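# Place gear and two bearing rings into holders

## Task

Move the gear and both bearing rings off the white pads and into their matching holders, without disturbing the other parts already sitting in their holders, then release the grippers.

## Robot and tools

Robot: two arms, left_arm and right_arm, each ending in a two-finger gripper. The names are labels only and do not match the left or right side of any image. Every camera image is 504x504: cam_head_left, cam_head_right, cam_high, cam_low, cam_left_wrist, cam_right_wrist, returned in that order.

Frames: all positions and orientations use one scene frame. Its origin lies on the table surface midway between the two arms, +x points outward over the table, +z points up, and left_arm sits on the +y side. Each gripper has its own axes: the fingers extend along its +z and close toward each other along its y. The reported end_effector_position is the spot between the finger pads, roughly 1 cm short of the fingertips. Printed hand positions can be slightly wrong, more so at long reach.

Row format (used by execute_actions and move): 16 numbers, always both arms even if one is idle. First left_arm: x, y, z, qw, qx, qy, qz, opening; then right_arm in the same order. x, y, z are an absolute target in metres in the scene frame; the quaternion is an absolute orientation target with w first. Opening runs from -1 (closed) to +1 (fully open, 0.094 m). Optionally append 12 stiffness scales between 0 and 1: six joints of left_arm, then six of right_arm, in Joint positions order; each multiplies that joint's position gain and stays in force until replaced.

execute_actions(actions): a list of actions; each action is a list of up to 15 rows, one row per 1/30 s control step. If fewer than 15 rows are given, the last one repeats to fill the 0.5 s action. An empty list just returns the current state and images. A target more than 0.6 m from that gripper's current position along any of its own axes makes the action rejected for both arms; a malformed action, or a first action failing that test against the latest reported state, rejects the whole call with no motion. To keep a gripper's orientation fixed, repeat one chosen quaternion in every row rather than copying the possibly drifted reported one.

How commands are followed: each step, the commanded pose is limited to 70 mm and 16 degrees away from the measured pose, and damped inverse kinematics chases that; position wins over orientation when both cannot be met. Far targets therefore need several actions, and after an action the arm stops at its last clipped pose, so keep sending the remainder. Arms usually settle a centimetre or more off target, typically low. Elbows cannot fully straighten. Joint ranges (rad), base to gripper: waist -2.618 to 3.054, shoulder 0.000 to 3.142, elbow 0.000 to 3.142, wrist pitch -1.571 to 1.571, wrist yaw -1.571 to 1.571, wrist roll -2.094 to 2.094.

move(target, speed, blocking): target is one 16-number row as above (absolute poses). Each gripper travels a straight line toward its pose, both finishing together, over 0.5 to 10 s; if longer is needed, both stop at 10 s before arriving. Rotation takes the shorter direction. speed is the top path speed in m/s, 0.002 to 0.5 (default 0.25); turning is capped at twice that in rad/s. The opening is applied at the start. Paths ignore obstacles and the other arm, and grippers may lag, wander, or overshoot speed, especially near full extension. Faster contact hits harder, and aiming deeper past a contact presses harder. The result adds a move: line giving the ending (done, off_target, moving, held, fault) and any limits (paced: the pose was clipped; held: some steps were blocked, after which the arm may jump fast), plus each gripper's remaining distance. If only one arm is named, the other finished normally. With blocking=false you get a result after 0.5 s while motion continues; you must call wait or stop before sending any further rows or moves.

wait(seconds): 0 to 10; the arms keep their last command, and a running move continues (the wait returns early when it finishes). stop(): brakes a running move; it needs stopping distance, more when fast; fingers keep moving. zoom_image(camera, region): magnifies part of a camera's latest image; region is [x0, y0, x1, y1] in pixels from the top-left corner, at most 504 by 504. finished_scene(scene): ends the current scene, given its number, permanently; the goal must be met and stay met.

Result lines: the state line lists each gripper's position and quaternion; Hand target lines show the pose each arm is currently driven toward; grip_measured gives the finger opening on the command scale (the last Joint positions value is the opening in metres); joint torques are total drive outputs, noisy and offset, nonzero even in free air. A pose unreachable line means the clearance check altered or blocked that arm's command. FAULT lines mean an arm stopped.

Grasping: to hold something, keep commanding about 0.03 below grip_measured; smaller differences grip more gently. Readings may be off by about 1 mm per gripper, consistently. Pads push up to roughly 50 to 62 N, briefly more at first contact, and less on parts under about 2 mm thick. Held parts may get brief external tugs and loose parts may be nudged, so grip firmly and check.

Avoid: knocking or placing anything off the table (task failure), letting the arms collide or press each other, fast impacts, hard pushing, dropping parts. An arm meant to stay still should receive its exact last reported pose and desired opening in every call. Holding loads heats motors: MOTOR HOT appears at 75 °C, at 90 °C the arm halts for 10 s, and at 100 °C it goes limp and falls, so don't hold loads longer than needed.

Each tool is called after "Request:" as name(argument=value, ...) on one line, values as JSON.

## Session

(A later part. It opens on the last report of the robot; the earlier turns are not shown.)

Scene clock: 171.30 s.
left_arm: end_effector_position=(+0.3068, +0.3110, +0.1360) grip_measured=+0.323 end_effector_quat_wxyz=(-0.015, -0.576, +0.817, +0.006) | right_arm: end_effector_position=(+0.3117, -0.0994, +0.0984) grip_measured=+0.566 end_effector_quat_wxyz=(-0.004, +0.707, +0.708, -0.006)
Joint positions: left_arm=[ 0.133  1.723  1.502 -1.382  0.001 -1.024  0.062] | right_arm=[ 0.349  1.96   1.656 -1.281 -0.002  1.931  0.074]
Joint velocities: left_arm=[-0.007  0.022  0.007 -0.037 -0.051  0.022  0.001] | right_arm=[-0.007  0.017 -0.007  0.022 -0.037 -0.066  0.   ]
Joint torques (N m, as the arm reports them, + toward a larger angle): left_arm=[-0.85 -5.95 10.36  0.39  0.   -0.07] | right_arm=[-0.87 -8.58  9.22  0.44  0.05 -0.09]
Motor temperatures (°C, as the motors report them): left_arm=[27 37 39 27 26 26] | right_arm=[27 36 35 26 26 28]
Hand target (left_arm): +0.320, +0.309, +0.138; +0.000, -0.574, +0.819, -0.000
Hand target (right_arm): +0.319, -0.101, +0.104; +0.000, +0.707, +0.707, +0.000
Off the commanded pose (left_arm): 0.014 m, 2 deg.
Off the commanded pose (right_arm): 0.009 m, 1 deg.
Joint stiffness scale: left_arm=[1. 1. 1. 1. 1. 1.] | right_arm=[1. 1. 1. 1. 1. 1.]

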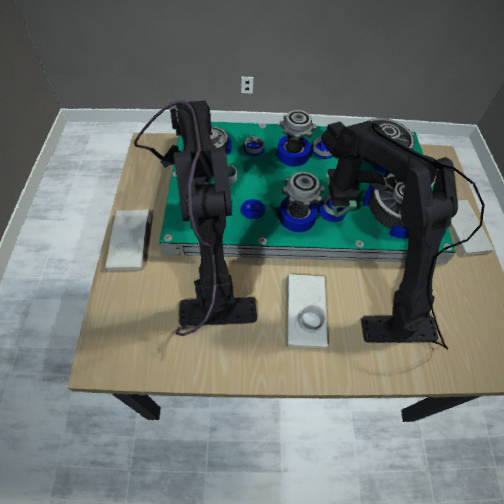

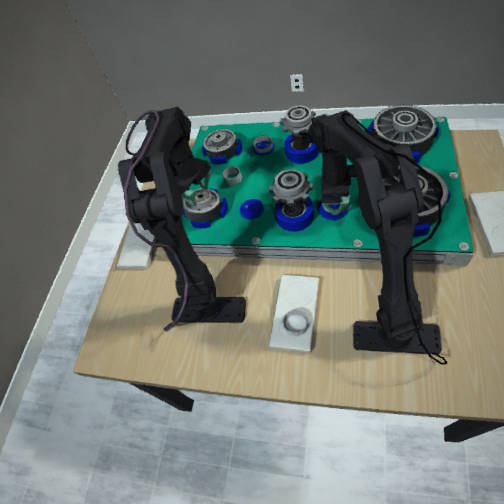

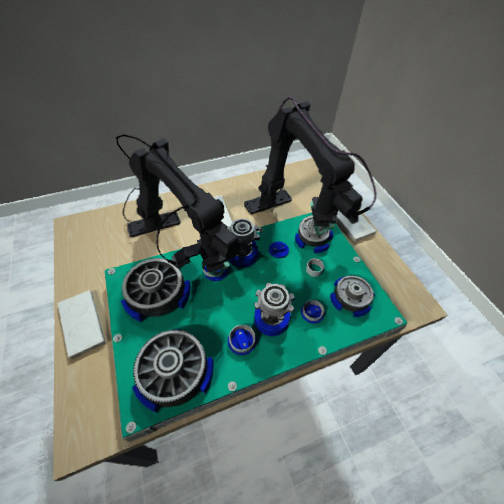

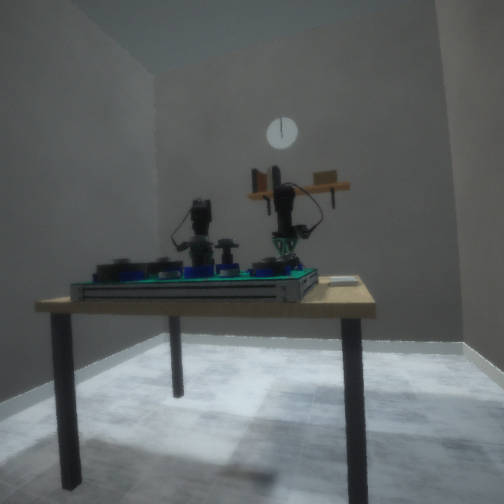

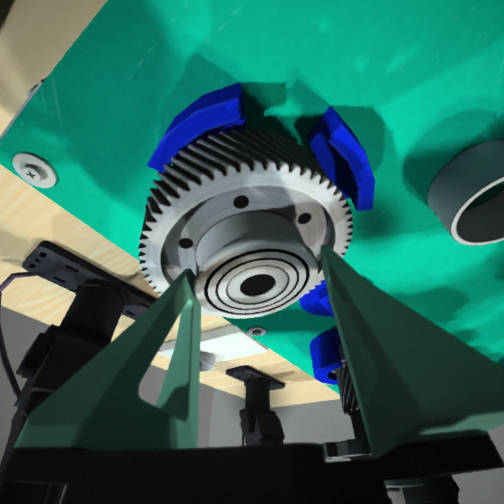

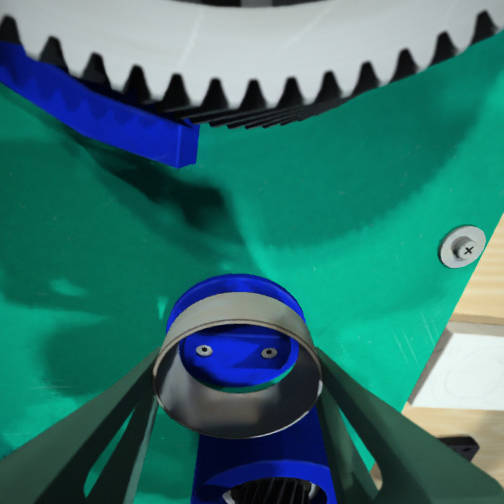

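Request:
execute_actions(actions=[[[0.308,0.311,0.134,0,-0.5736,0.8192,0,0.32,0.317,-0.101,0.097,0,0.7071,0.7071,0,0.52]],[[0.307,0.311,0.128,0,-0.5736,0.8192,0,0.32,0.316,-0.101,0.091,0,0.7071,0.7071,0,0.52]],[[0.307,0.311,0.128,0,-0.5736,0.8192,0,0.32,0.316,-0.101,0.086,0,0.7071,0.7071,0,0.52]],[[0.307,0.311,0.128,0,-0.5736,0.8192,0,0.32,0.316,-0.101,0.086,0,0.7071,0.7071,0,0.52]]])

Scene clock: 182.43 s.
left_arm: end_effector_position=(+0.3049, +0.3105, +0.1274) grip_measured=+0.322 end_effector_quat_wxyz=(-0.014, -0.576, +0.817, +0.006) | right_arm: end_effector_position=(+0.3152, -0.0979, +0.0919) grip_measured=+0.566 end_effector_quat_wxyz=(-0.001, +0.707, +0.708, +0.002)
Joint positions: left_arm=[ 0.133  1.714  1.457 -1.345  0.001 -1.024  0.062] | right_arm=[ 0.349  1.96   1.63  -1.238 -0.003  1.931  0.074]
Joint velocities: left_arm=[ 0.027  0.002 -0.012 -0.022 -0.007  0.037  0.   ] | right_arm=[ 0.002 -0.002  0.007 -0.007 -0.022 -0.022  0.001]
Joint torques (N m, as the arm reports them, + toward a larger angle): left_arm=[ 0.03 -8.54  5.45  0.47 -0.01  0.09] | right_arm=[-0.61 -8.92  5.3   0.72  0.05 -0.07]
Motor temperatures (°C, as the motors report them): left_arm=[27 37 40 27 26 26] | right_arm=[27 36 35 26 26 28]
Hand target (left_arm): +0.307, +0.311, +0.128; -0.000, -0.574, +0.819, +0.000
Hand target (right_arm): +0.316, -0.101, +0.086; -0.000, +0.707, +0.707, -0.000
Off the commanded pose (left_arm): 0.002 m, 2 deg.
Off the commanded pose (right_arm): 0.007 m, 0 deg.
Joint stiffness scale: left_arm=[1. 1. 1. 1. 1. 1.] | right_arm=[1. 1. 1. 1. 1. 1.]

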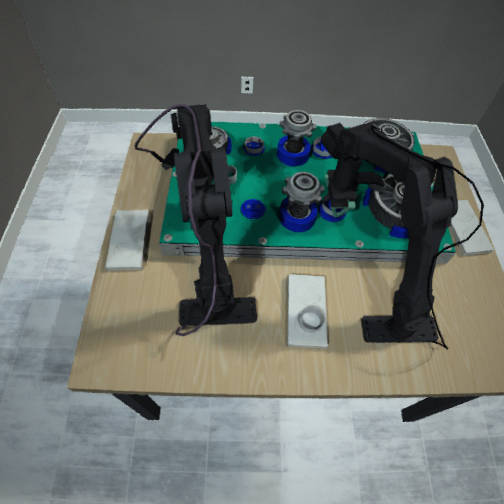

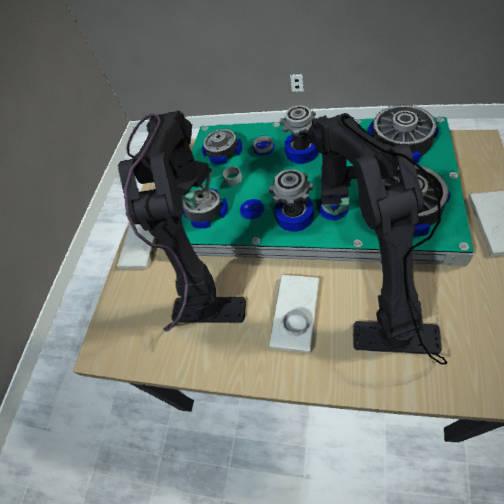

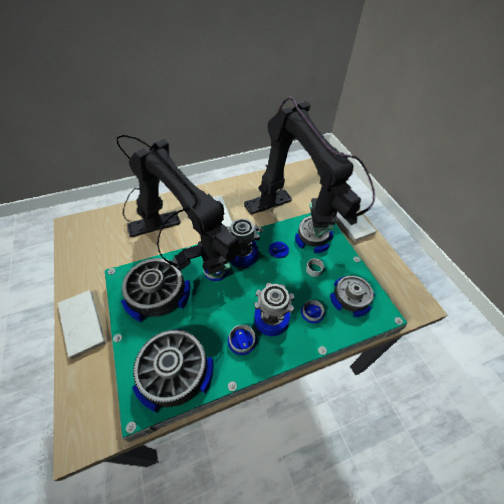

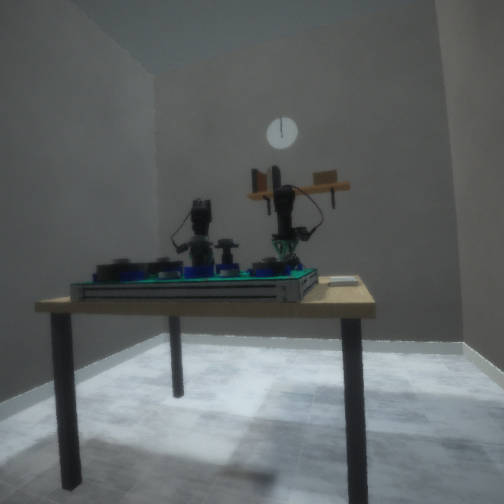

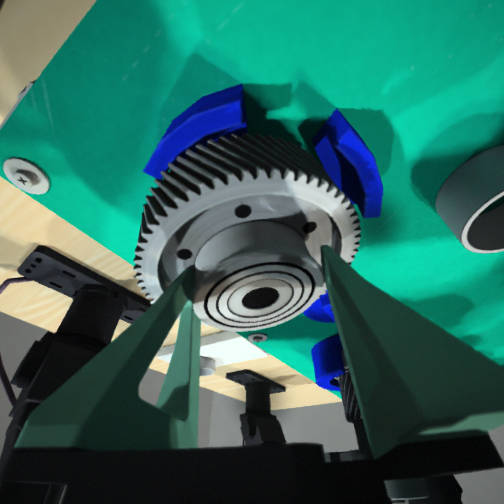

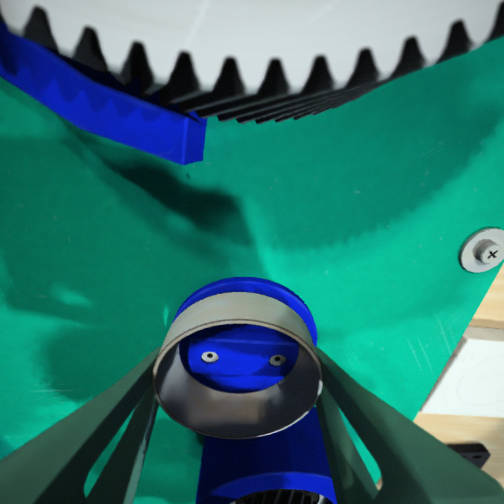

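Request:
execute_actions(actions=[[[0.306,0.311,0.13,0,-0.5736,0.8192,0,0.2,0.311,-0.104,0.09,0,0.7071,0.7071,0,0.52]],[[0.306,0.311,0.13,0,-0.5736,0.8192,0,0.15,0.309,-0.105,0.09,0,0.7071,0.7071,0,0.52]],[[0.306,0.311,0.13,0,-0.5736,0.8192,0,0.15,0.309,-0.105,0.09,0,0.7071,0.7071,0,0.52]]])

Scene clock: 188.60 s.
left_arm: end_effector_position=(+0.3048, +0.3106, +0.1274) grip_measured=+0.242 end_effector_quat_wxyz=(-0.014, -0.576, +0.817, +0.006) | right_arm: end_effector_position=(+0.3112, -0.0994, +0.0915) grip_measured=+0.566 end_effector_quat_wxyz=(-0.001, +0.707, +0.708, +0.002)
Joint positions: left_arm=[ 0.133  1.714  1.457 -1.345  0.001 -1.024  0.058] | right_arm=[ 0.349  1.943  1.605 -1.23  -0.003  1.931  0.074]
Joint velocities: left_arm=[ 0.002  0.022 -0.007 -0.022 -0.007  0.037  0.001] | right_arm=[-0.017 -0.002 -0.007 -0.051 -0.007  0.037 -0.001]
Joint torques (N m, as the arm reports them, + toward a larger angle): left_arm=[ 0.05 -8.99  5.76  0.43 -0.01  0.1 ] | right_arm=[-0.9  -9.8   5.01  0.62  0.05 -0.1 ]
Motor temperatures (°C, as the motors report them): left_arm=[27 38 39 27 26 26] | right_arm=[27 36 35 26 26 28]
Hand target (left_arm): +0.306, +0.311, +0.130; -0.000, -0.574, +0.819, +0.000
Hand target (right_arm): +0.309, -0.105, +0.090; -0.000, +0.707, +0.707, -0.000
Off the commanded pose (left_arm): 0.003 m, 2 deg.
Off the commanded pose (right_arm): 0.006 m, 0 deg.
Joint stiffness scale: left_arm=[1. 1. 1. 1. 1. 1.] | right_arm=[1. 1. 1. 1. 1. 1.]

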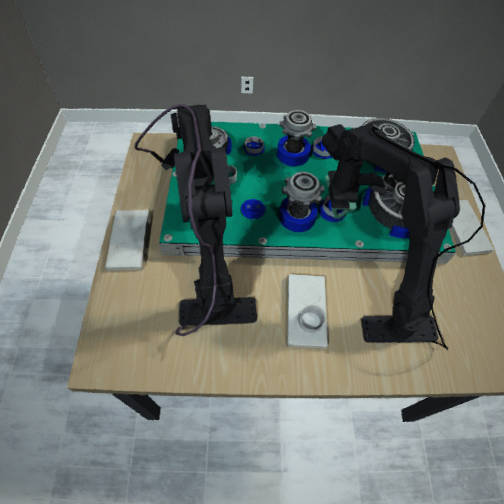

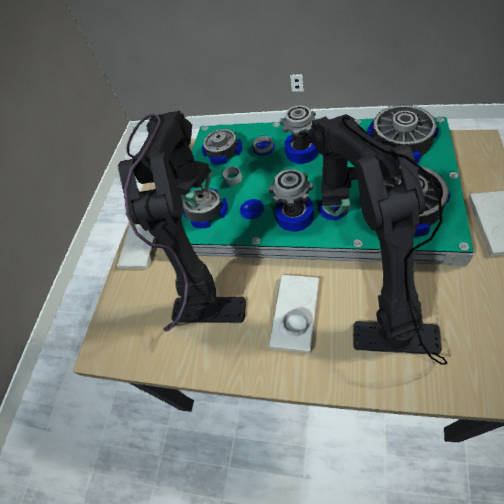

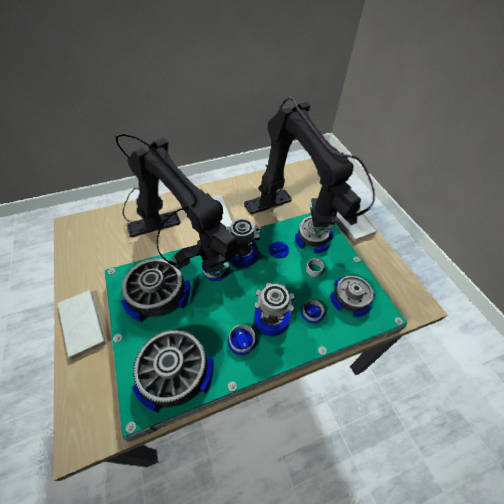

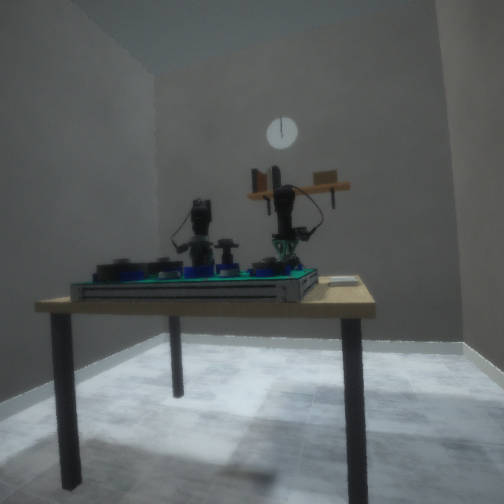

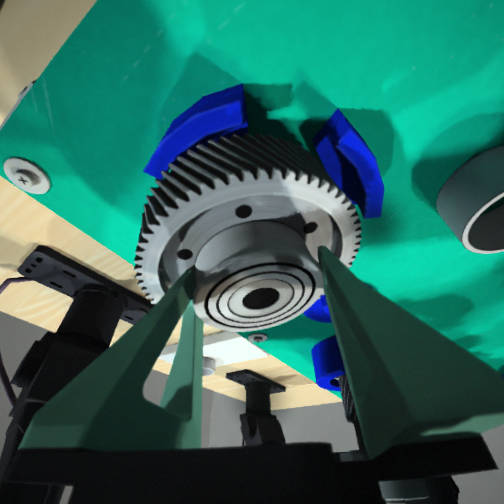

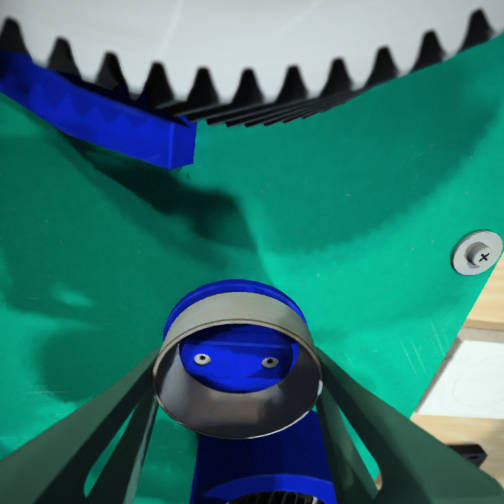

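Request:
execute_actions(actions=[[[0.306,0.311,0.145,0,-0.5736,0.8192,0,0.15,0.310,-0.105,0.085,0,0.7071,0.7071,0,0.52]],[[0.306,0.311,0.158,0,-0.5736,0.8192,0,0.15,0.310,-0.105,0.08,0,0.7071,0.7071,0,0.52]],[[0.306,0.311,0.168,0,-0.5736,0.8192,0,0.15,0.310,-0.105,0.077,0,0.7071,0.7071,0,0.52]],[[0.306,0.311,0.168,0,-0.5736,0.8192,0,0.15,0.310,-0.105,0.077,0,0.7071,0.7071,0,0.52]]])

Scene clock: 194.13 s.
left_arm: end_effector_position=(+0.3051, +0.3109, +0.1366) grip_measured=+0.242 end_effector_quat_wxyz=(-0.025, -0.576, +0.817, +0.011) | right_arm: end_effector_position=(+0.3109, -0.0987, +0.0902) grip_measured=+0.566 end_effector_quat_wxyz=(-0.001, +0.707, +0.708, +0.011)
Joint positions: left_arm=[ 0.133  1.737  1.52  -1.407 -0.001 -1.024  0.058] | right_arm=[ 0.348  1.928  1.58  -1.204 -0.01   1.93   0.074]
Joint velocities: left_arm=[-0.027 -0.002  0.012  0.051 -0.066 -0.022  0.001] | right_arm=[-0.002  0.017 -0.007 -0.022 -0.037  0.007  0.   ]
Joint torques (N m, as the arm reports them, + toward a larger angle): left_arm=[  0.1  -10.67  14.44  -0.39  -0.03   0.08] | right_arm=[-0.86 -8.14  4.06  0.82  0.12 -0.09]
Motor temperatures (°C, as the motors report them): left_arm=[27 39 40 27 26 26] | right_arm=[27 36 34 26 26 28]
Hand target (left_arm): +0.305, +0.311, +0.167; +0.001, -0.574, +0.819, -0.000
Hand target (right_arm): +0.309, -0.105, +0.077; -0.001, +0.707, +0.707, -0.000
Off the commanded pose (left_arm): 0.031 m, 3 deg.
Off the commanded pose (right_arm): 0.015 m, 1 deg.
Joint stiffness scale: left_arm=[1. 1. 1. 1. 1. 1.] | right_arm=[1. 1. 1. 1. 1. 1.]

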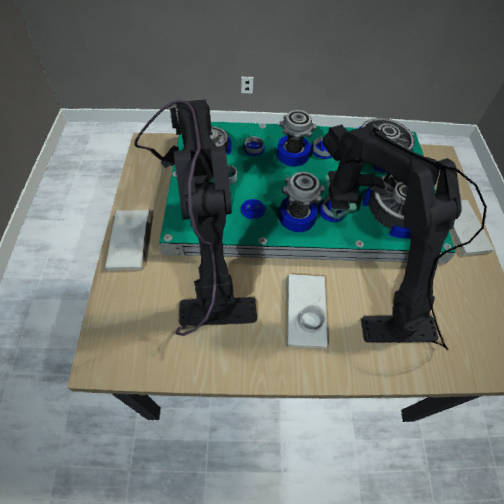

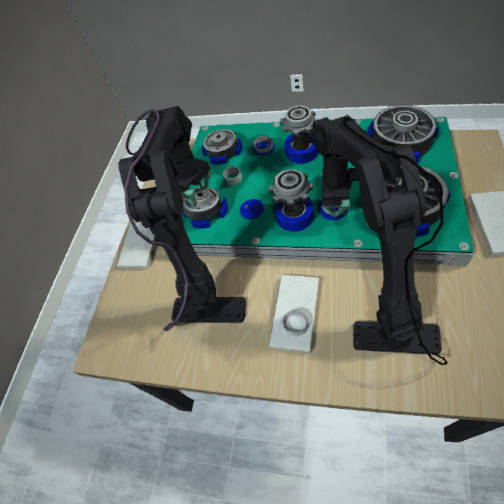

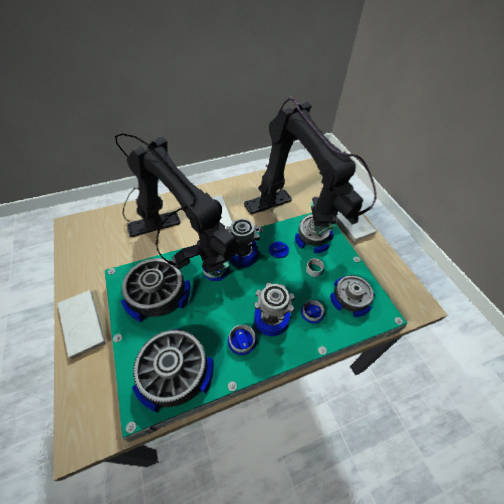

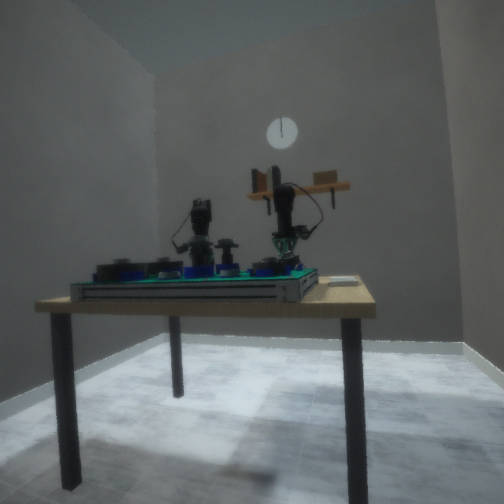

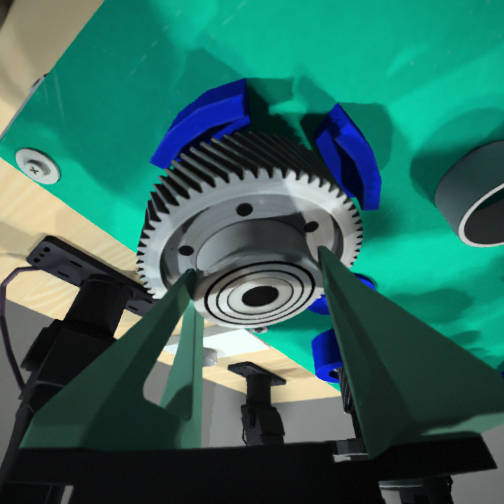

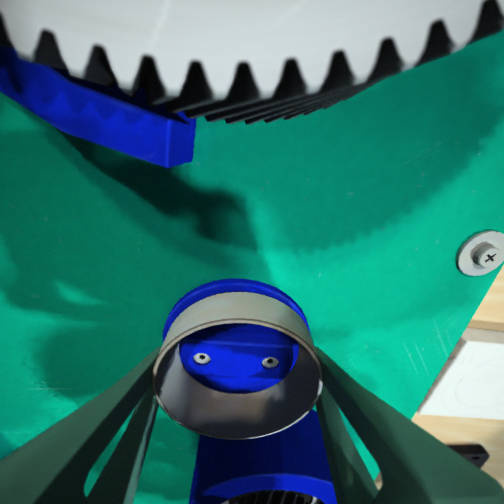

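Request:
execute_actions(actions=[[[0.311,0.310,0.168,0,-0.5736,0.8192,0,0.15,0.310,-0.107,0.088,0,0.7071,0.7071,0,0.52]],[[0.315,0.309,0.168,0,-0.5736,0.8192,0,0.15,0.310,-0.109,0.088,0,0.7071,0.7071,0,0.52]],[[0.317,0.309,0.168,0,-0.5736,0.8192,0,0.15,0.310,-0.109,0.086,0,0.7071,0.7071,0,0.52]],[[0.317,0.309,0.168,0,-0.5736,0.8192,0,0.15,0.310,-0.109,0.086,0,0.7071,0.7071,0,0.52]]])

Scene clock: 201.33 s.
left_arm: end_effector_position=(+0.3120, +0.3122, +0.1357) grip_measured=+0.242 end_effector_quat_wxyz=(-0.029, -0.576, +0.817, +0.013) | right_arm: end_effector_position=(+0.3111, -0.0991, +0.0904) grip_measured=+0.566 end_effector_quat_wxyz=(-0.005, +0.705, +0.709, +0.013)
Joint positions: left_arm=[ 0.133  1.773  1.558 -1.419 -0.    -1.024  0.058] | right_arm=[ 0.342  1.928  1.58  -1.204 -0.019  1.92   0.074]
Joint velocities: left_arm=[-0.007 -0.007 -0.027 -0.022 -0.051 -0.007 -0.001] | right_arm=[ 0.002  0.007 -0.017  0.007  0.037 -0.095  0.   ]
Joint torques (N m, as the arm reports them, + toward a larger angle): left_arm=[ -0.71 -10.72  15.2   -0.37   0.01  -0.03] | right_arm=[-1.25 -8.73  5.76  0.56  0.2  -0.1 ]
Motor temperatures (°C, as the motors report them): left_arm=[27 40 42 27 26 26] | right_arm=[27 36 34 26 26 28]
Hand target (left_arm): +0.316, +0.309, +0.167; +0.001, -0.574, +0.819, -0.001
Hand target (right_arm): +0.310, -0.109, +0.086; -0.001, +0.707, +0.707, -0.000
Off the commanded pose (left_arm): 0.033 m, 4 deg.
Off the commanded pose (right_arm): 0.011 m, 2 deg.
Joint stiffness scale: left_arm=[1. 1. 1. 1. 1. 1.] | right_arm=[1. 1. 1. 1. 1. 1.]

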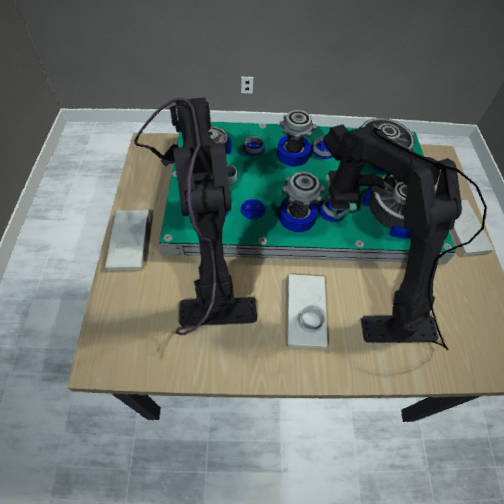

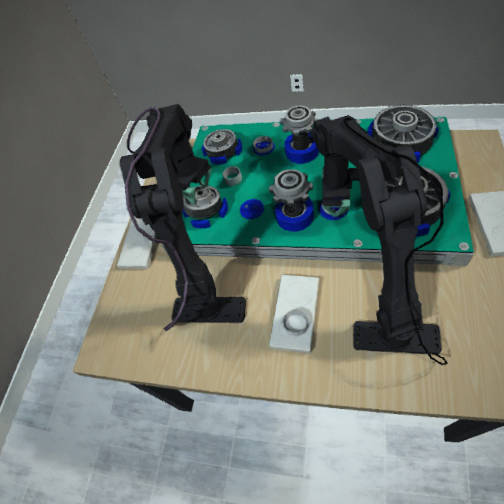

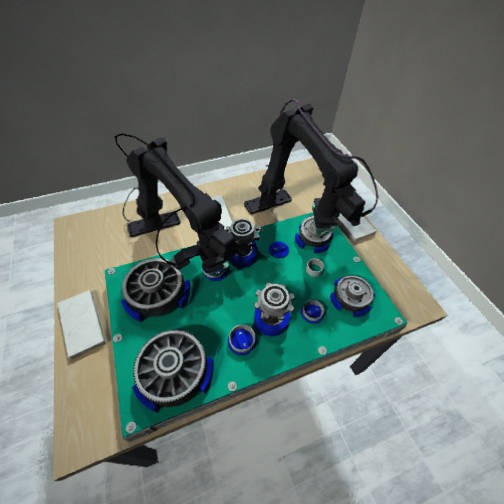

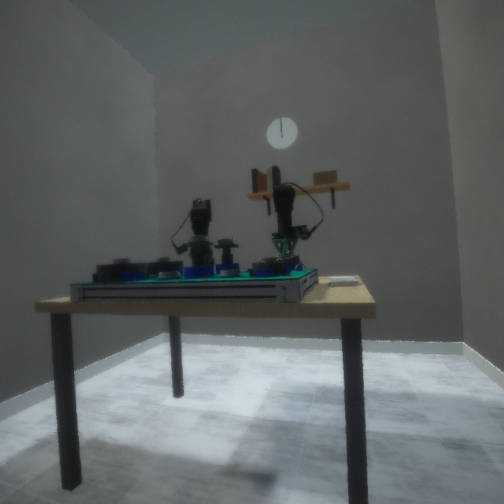

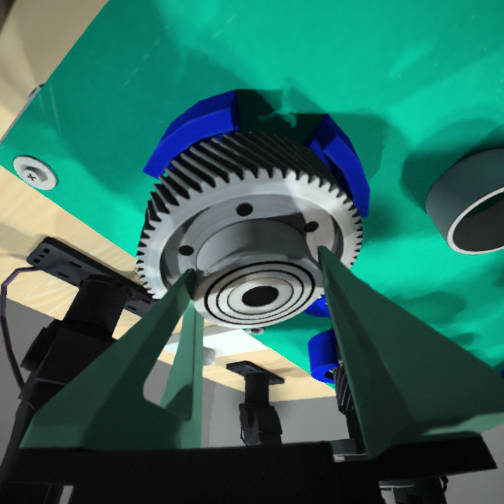

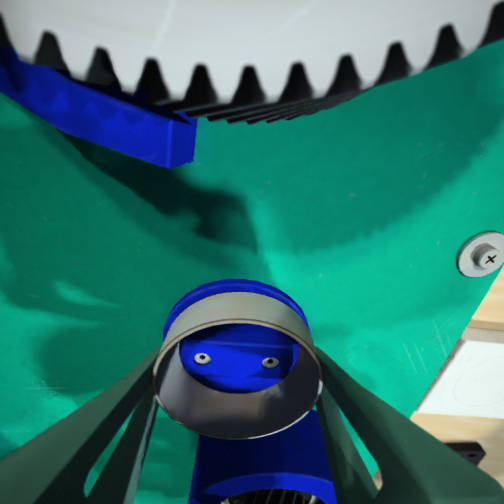

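Request:
execute_actions(actions=[[[0.317,0.309,0.16,0,-0.5736,0.8192,0,0.15,0.311,-0.100,0.088,0,0.7071,0.7071,0,0.52]],[[0.317,0.309,0.152,0,-0.5736,0.8192,0,0.15,0.311,-0.100,0.09,0,0.7071,0.7071,0,0.8]],[[0.317,0.309,0.145,0,-0.5736,0.8192,0,0.15,0.311,-0.100,0.09,0,0.7071,0.7071,0,0.9]],[[0.317,0.309,0.145,0,-0.5736,0.8192,0,0.15,0.311,-0.100,0.11,0,0.7071,0.7071,0,0.9]]])

Request:
zoom_image(camera="cam_head_right", region=[160, 150, 360, 240])

Scene clock: 207.17 s.
left_arm: end_effector_position=(+0.3134, +0.3113, +0.1304) grip_measured=+0.242 end_effector_quat_wxyz=(-0.027, -0.575, +0.818, +0.012) | right_arm: end_effector_position=(+0.3135, -0.0990, +0.1056) grip_measured=+0.898 end_effector_quat_wxyz=(-0.003, +0.706, +0.708, +0.009)
Joint positions: left_arm=[ 0.129  1.773  1.538 -1.395  0.001 -1.025  0.058] | right_arm=[ 0.343  1.938  1.654 -1.273 -0.014  1.924  0.089]
Joint velocities: left_arm=[ 0.002  0.007  0.007 -0.022 -0.037  0.007 -0.   ] | right_arm=[-0.002  0.012 -0.002 -0.066  0.051 -0.037 -0.   ]
Joint torques (N m, as the arm reports them, + toward a larger angle): left_arm=[ -0.62 -10.94   8.28   0.22  -0.01  -0.06] | right_arm=[ 0.55 -8.88  8.27  0.35  0.15  0.08]
Motor temperatures (°C, as the motors report them): left_arm=[27 41 43 27 26 26] | right_arm=[27 36 34 26 26 28]
Hand target (left_arm): +0.317, +0.309, +0.145; -0.000, -0.574, +0.819, -0.000
Hand target (right_arm): +0.311, -0.100, +0.110; +0.000, +0.707, +0.707, +0.000
Off the commanded pose (left_arm): 0.015 m, 3 deg.
Off the commanded pose (right_arm): 0.005 m, 1 deg.
Joint stiffness scale: left_arm=[1. 1. 1. 1. 1. 1.] | right_arm=[1. 1. 1. 1. 1. 1.]

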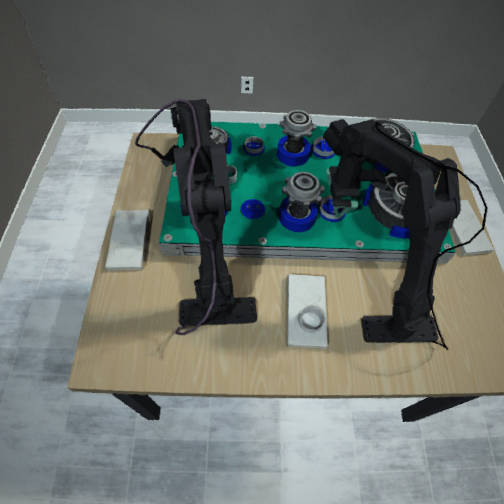

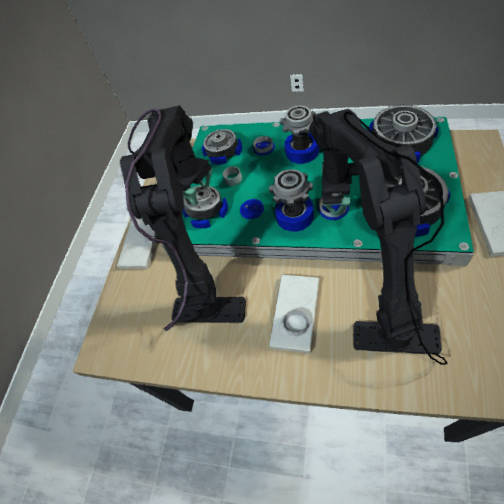

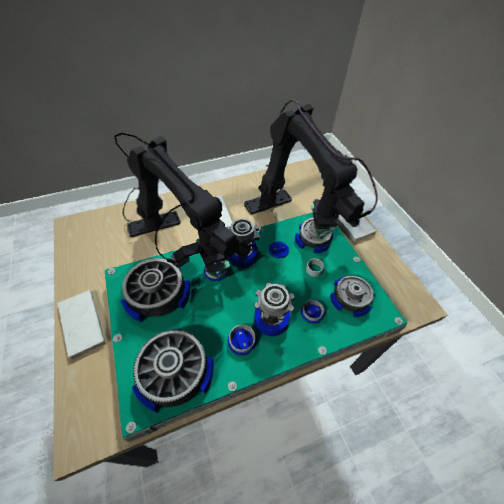

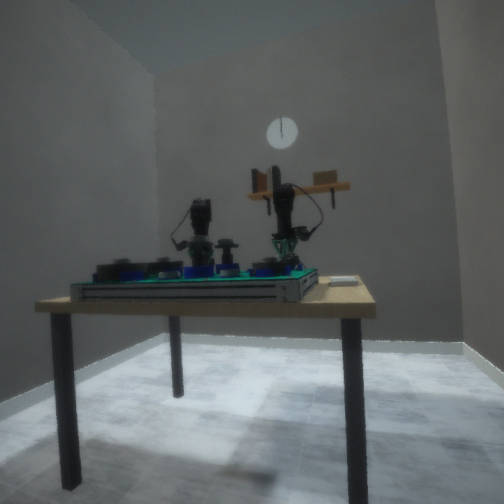

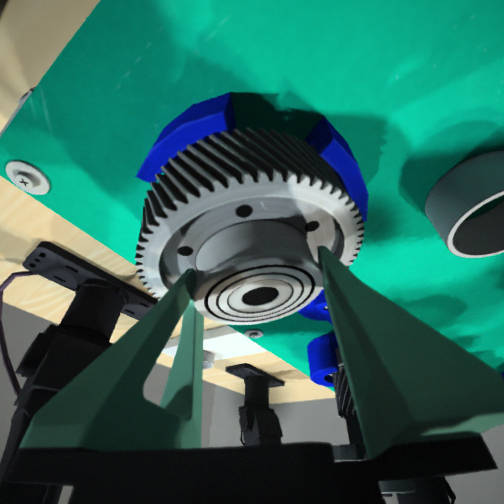

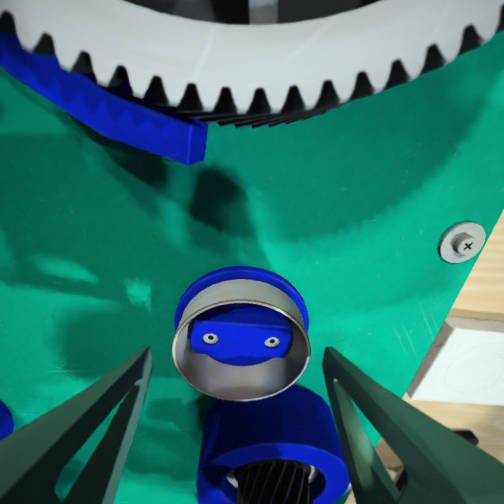

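Region (160, 150, 360, 240) of cam_head_right's 504x504 image, scaled by 2.520, with more detail than that image has; it fills the top 227 rows of this view, and the rest is white.

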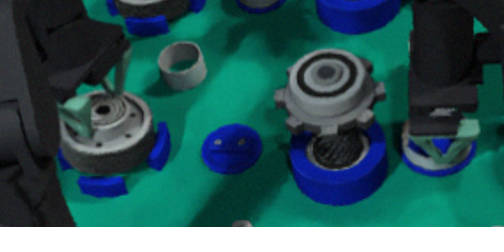

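Request:
execute_actions(actions=[[[0.316,0.309,0.138,0,-0.5736,0.8192,0,0.15,0.30,-0.105,0.14,0,0.7071,0.7071,0,0.9]],[[0.315,0.309,0.133,0,-0.5736,0.8192,0,0.15,0.27,-0.11,0.165,0,0.7071,0.7071,0,0.9]],[[0.314,0.310,0.133,0,-0.5736,0.8192,0,0.45,0.22,-0.10,0.17,0,0.7071,0.7071,0,0.9]],[[0.314,0.310,0.133,0,-0.5736,0.8192,0,0.5,0.17,-0.09,0.17,0,0.7071,0.7071,0,0.9]]])

Request:
zoom_image(camera="cam_head_right", region=[160, 150, 360, 240])

Scene clock: 213.63 s.
left_arm: end_effector_position=(+0.3121, +0.3114, +0.1279) grip_measured=+0.498 end_effector_quat_wxyz=(-0.016, -0.574, +0.818, +0.008) | right_arm: end_effector_position=(+0.1768, -0.0878, +0.1716) grip_measured=+0.898 end_effector_quat_wxyz=(-0.016, +0.680, +0.733, +0.013)
Joint positions: left_arm=[ 0.129  1.746  1.496 -1.357 -0.001 -1.024  0.07 ] | right_arm=[ 0.557  1.494  1.405 -1.465 -0.038  2.067  0.089]
Joint velocities: left_arm=[-0.012 -0.012  0.017 -0.007 -0.037 -0.037  0.   ] | right_arm=[-0.027 -0.012 -0.022  0.037 -0.007  0.007  0.001]
Joint torques (N m, as the arm reports them, + toward a larger angle): left_arm=[-0.25 -9.41  6.52  0.4   0.02  0.  ] | right_arm=[ 0.15 -5.84  5.56  0.48 -0.04  0.08]
Motor temperatures (°C, as the motors report them): left_arm=[27 41 41 27 26 26] | right_arm=[27 36 34 26 26 28]
Hand target (left_arm): +0.314, +0.310, +0.133; -0.000, -0.574, +0.819, +0.000
Hand target (right_arm): +0.171, -0.090, +0.170; -0.021, +0.684, +0.730, +0.004
Off the commanded pose (left_arm): 0.006 m, 2 deg.
Off the commanded pose (right_arm): 0.007 m, 5 deg.
Joint stiffness scale: left_arm=[1. 1. 1. 1. 1. 1.] | right_arm=[1. 1. 1. 1. 1. 1.]
joint sent to its limit (right arm) — the command would take joint 6 (wrist roll) past its upper limit, so that joint was sent only as far as its limit.

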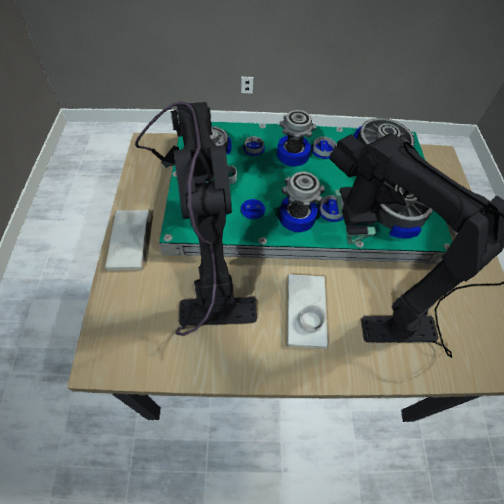

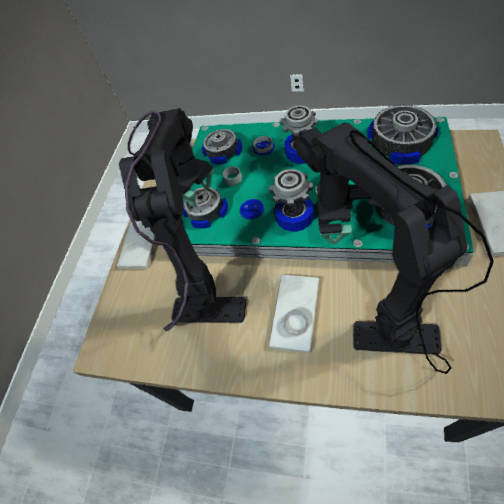

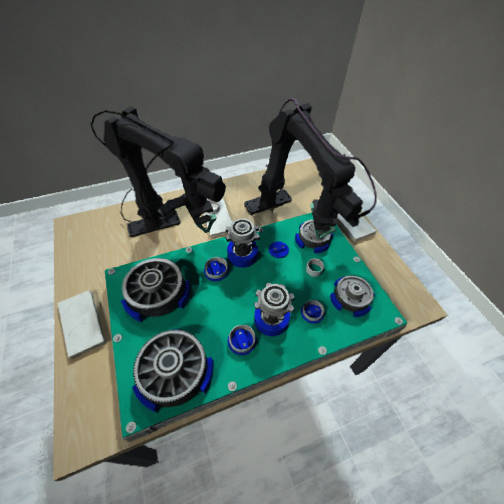

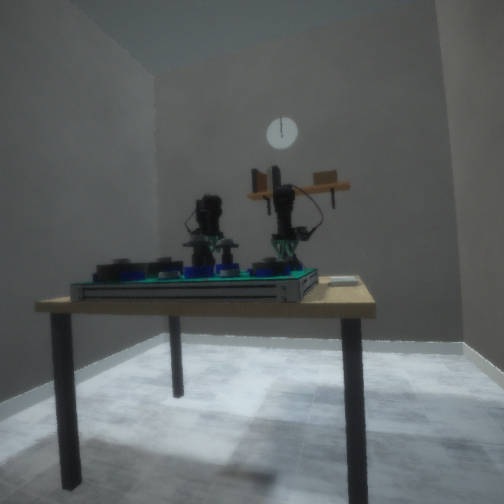

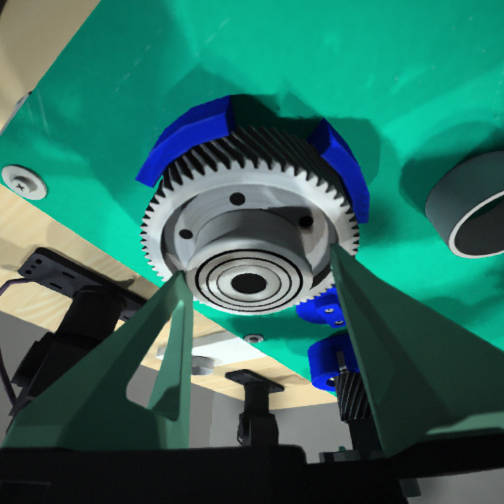

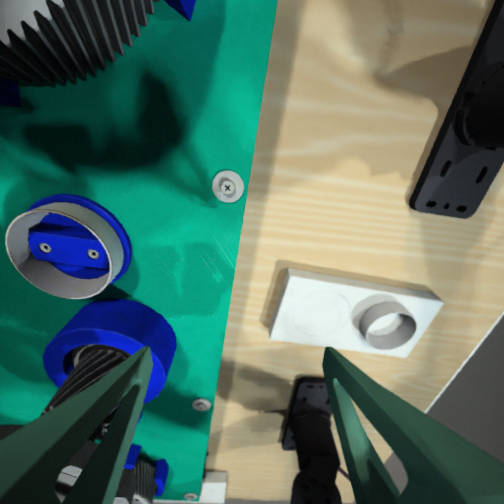

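Region (160, 150, 360, 240) of cam_head_right's 504x504 image, scaled by 2.520, with more detail than that image has; it fills the top 227 rows of this view, and the rest is white.

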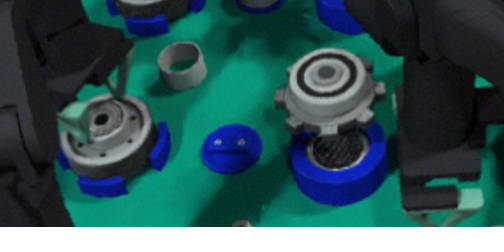

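Request:
move(target=[0.305,0.31,0.175,0,-0.5736,0.8192,0,0.6,0.15,-0.30,0.17,0,0.7071,0.7071,0,0.9], speed=0.2)

Request:
zoom_image(camera="cam_high", region=[190, 200, 390, 330])

Request:
zoom_image(camera="cam_low", region=[240, 230, 330, 290])

Scene clock: 234.53 s.
left_arm: end_effector_position=(+0.3044, +0.3096, +0.1625) grip_measured=+0.597 end_effector_quat_wxyz=(-0.016, -0.574, +0.818, +0.007) | right_arm: end_effector_position=(+0.1553, -0.2935, +0.1710) grip_measured=+0.898 end_effector_quat_wxyz=(+0.007, +0.708, +0.706, +0.014)
Joint positions: left_arm=[ 0.129  1.723  1.607 -1.49  -0.    -1.024  0.075] | right_arm=[-0.358  1.279  1.23  -1.497 -0.021  1.228  0.089]
Joint velocities: left_arm=[ 0.002 -0.007 -0.007  0.022  0.022 -0.022 -0.   ] | right_arm=[-0.012  0.017 -0.017  0.037  0.066  0.066 -0.   ]
Joint torques (N m, as the arm reports them, + toward a larger angle): left_arm=[ 0.07 -9.04  9.64  0.09  0.    0.05] | right_arm=[-0.77 -3.76  6.04  0.41  0.04 -0.07]
Motor temperatures (°C, as the motors report them): left_arm=[27 41 39 27 26 26] | right_arm=[27 34 34 26 26 28]
Hand target (left_arm): +0.305, +0.310, +0.175; -0.000, -0.574, +0.819, +0.000
Hand target (right_arm): +0.148, -0.293, +0.170; -0.005, +0.707, +0.707, +0.008
Off the commanded pose (left_arm): 0.012 m, 2 deg.
Off the commanded pose (right_arm): 0.008 m, 2 deg.
Joint stiffness scale: left_arm=[1. 1. 1. 1. 1. 1.] | right_arm=[1. 1. 1. 1. 1. 1.]
move: off_target (left_arm)

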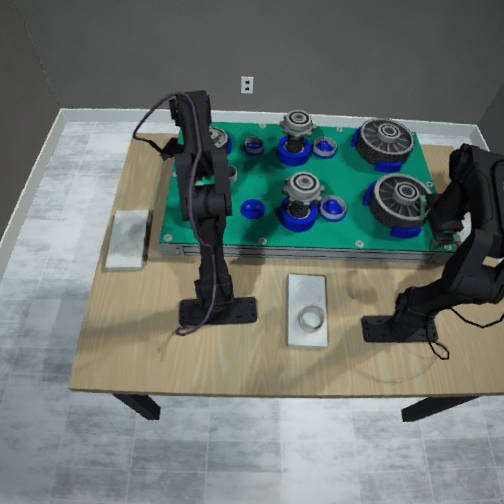

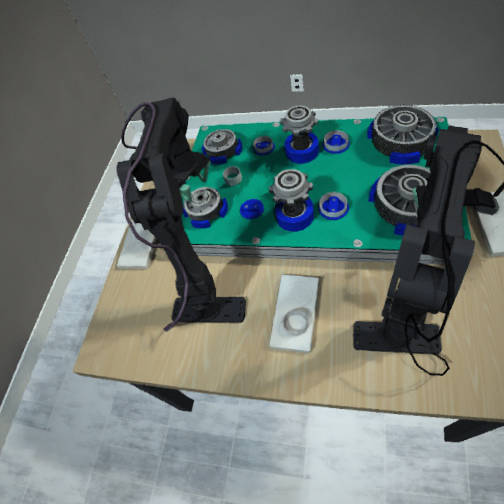

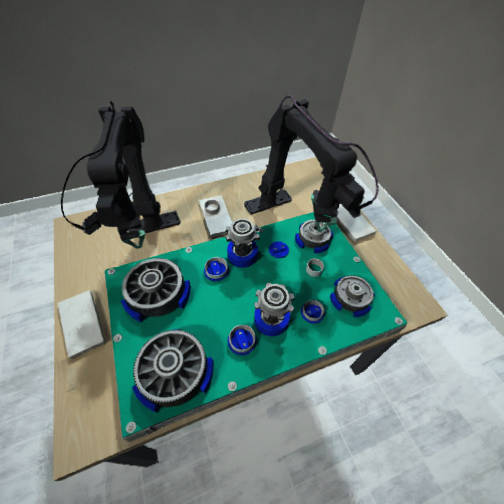

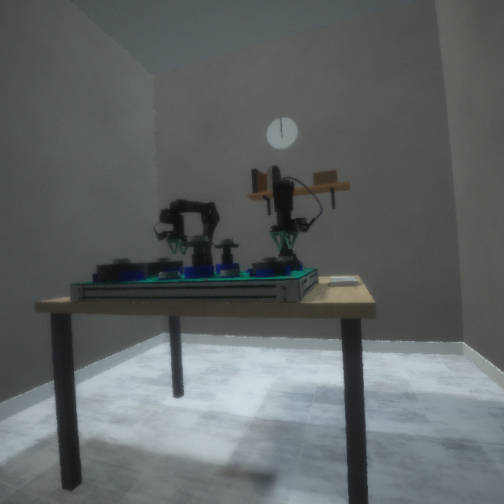

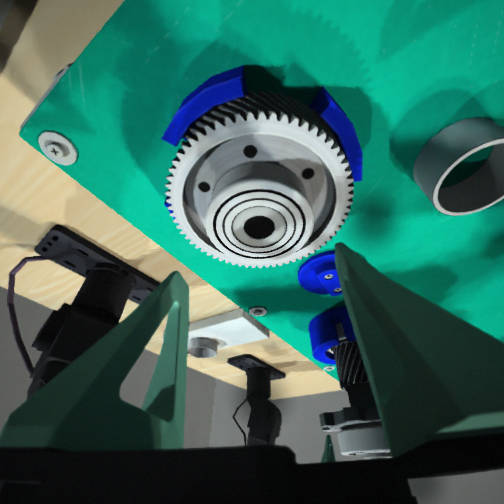

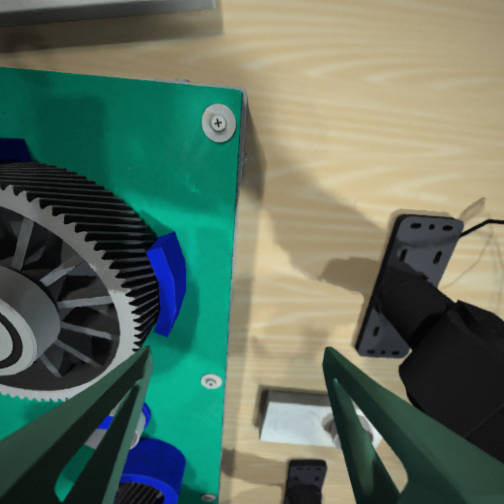

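Region (190, 200, 390, 330) of cam_high's 504x504 image, scaled by 2.520, with more detail than that image has; it fills the top 328 rows of this view, and the rest is white.

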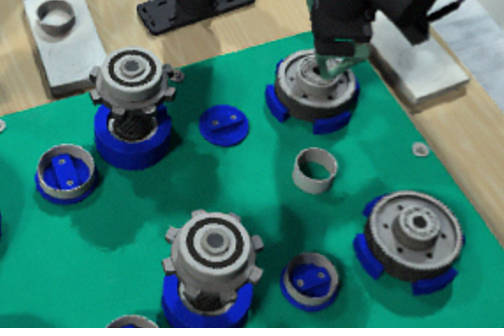

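Region (240, 230, 330, 290) of cam_low's 504x504 image, scaled by 5.600, with more detail than that image has.

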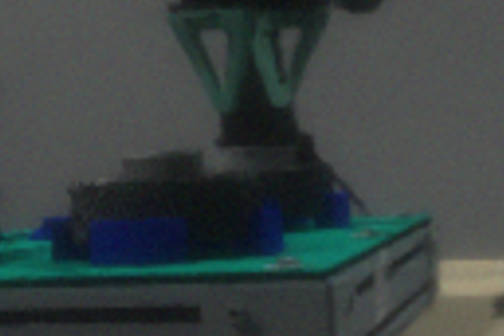

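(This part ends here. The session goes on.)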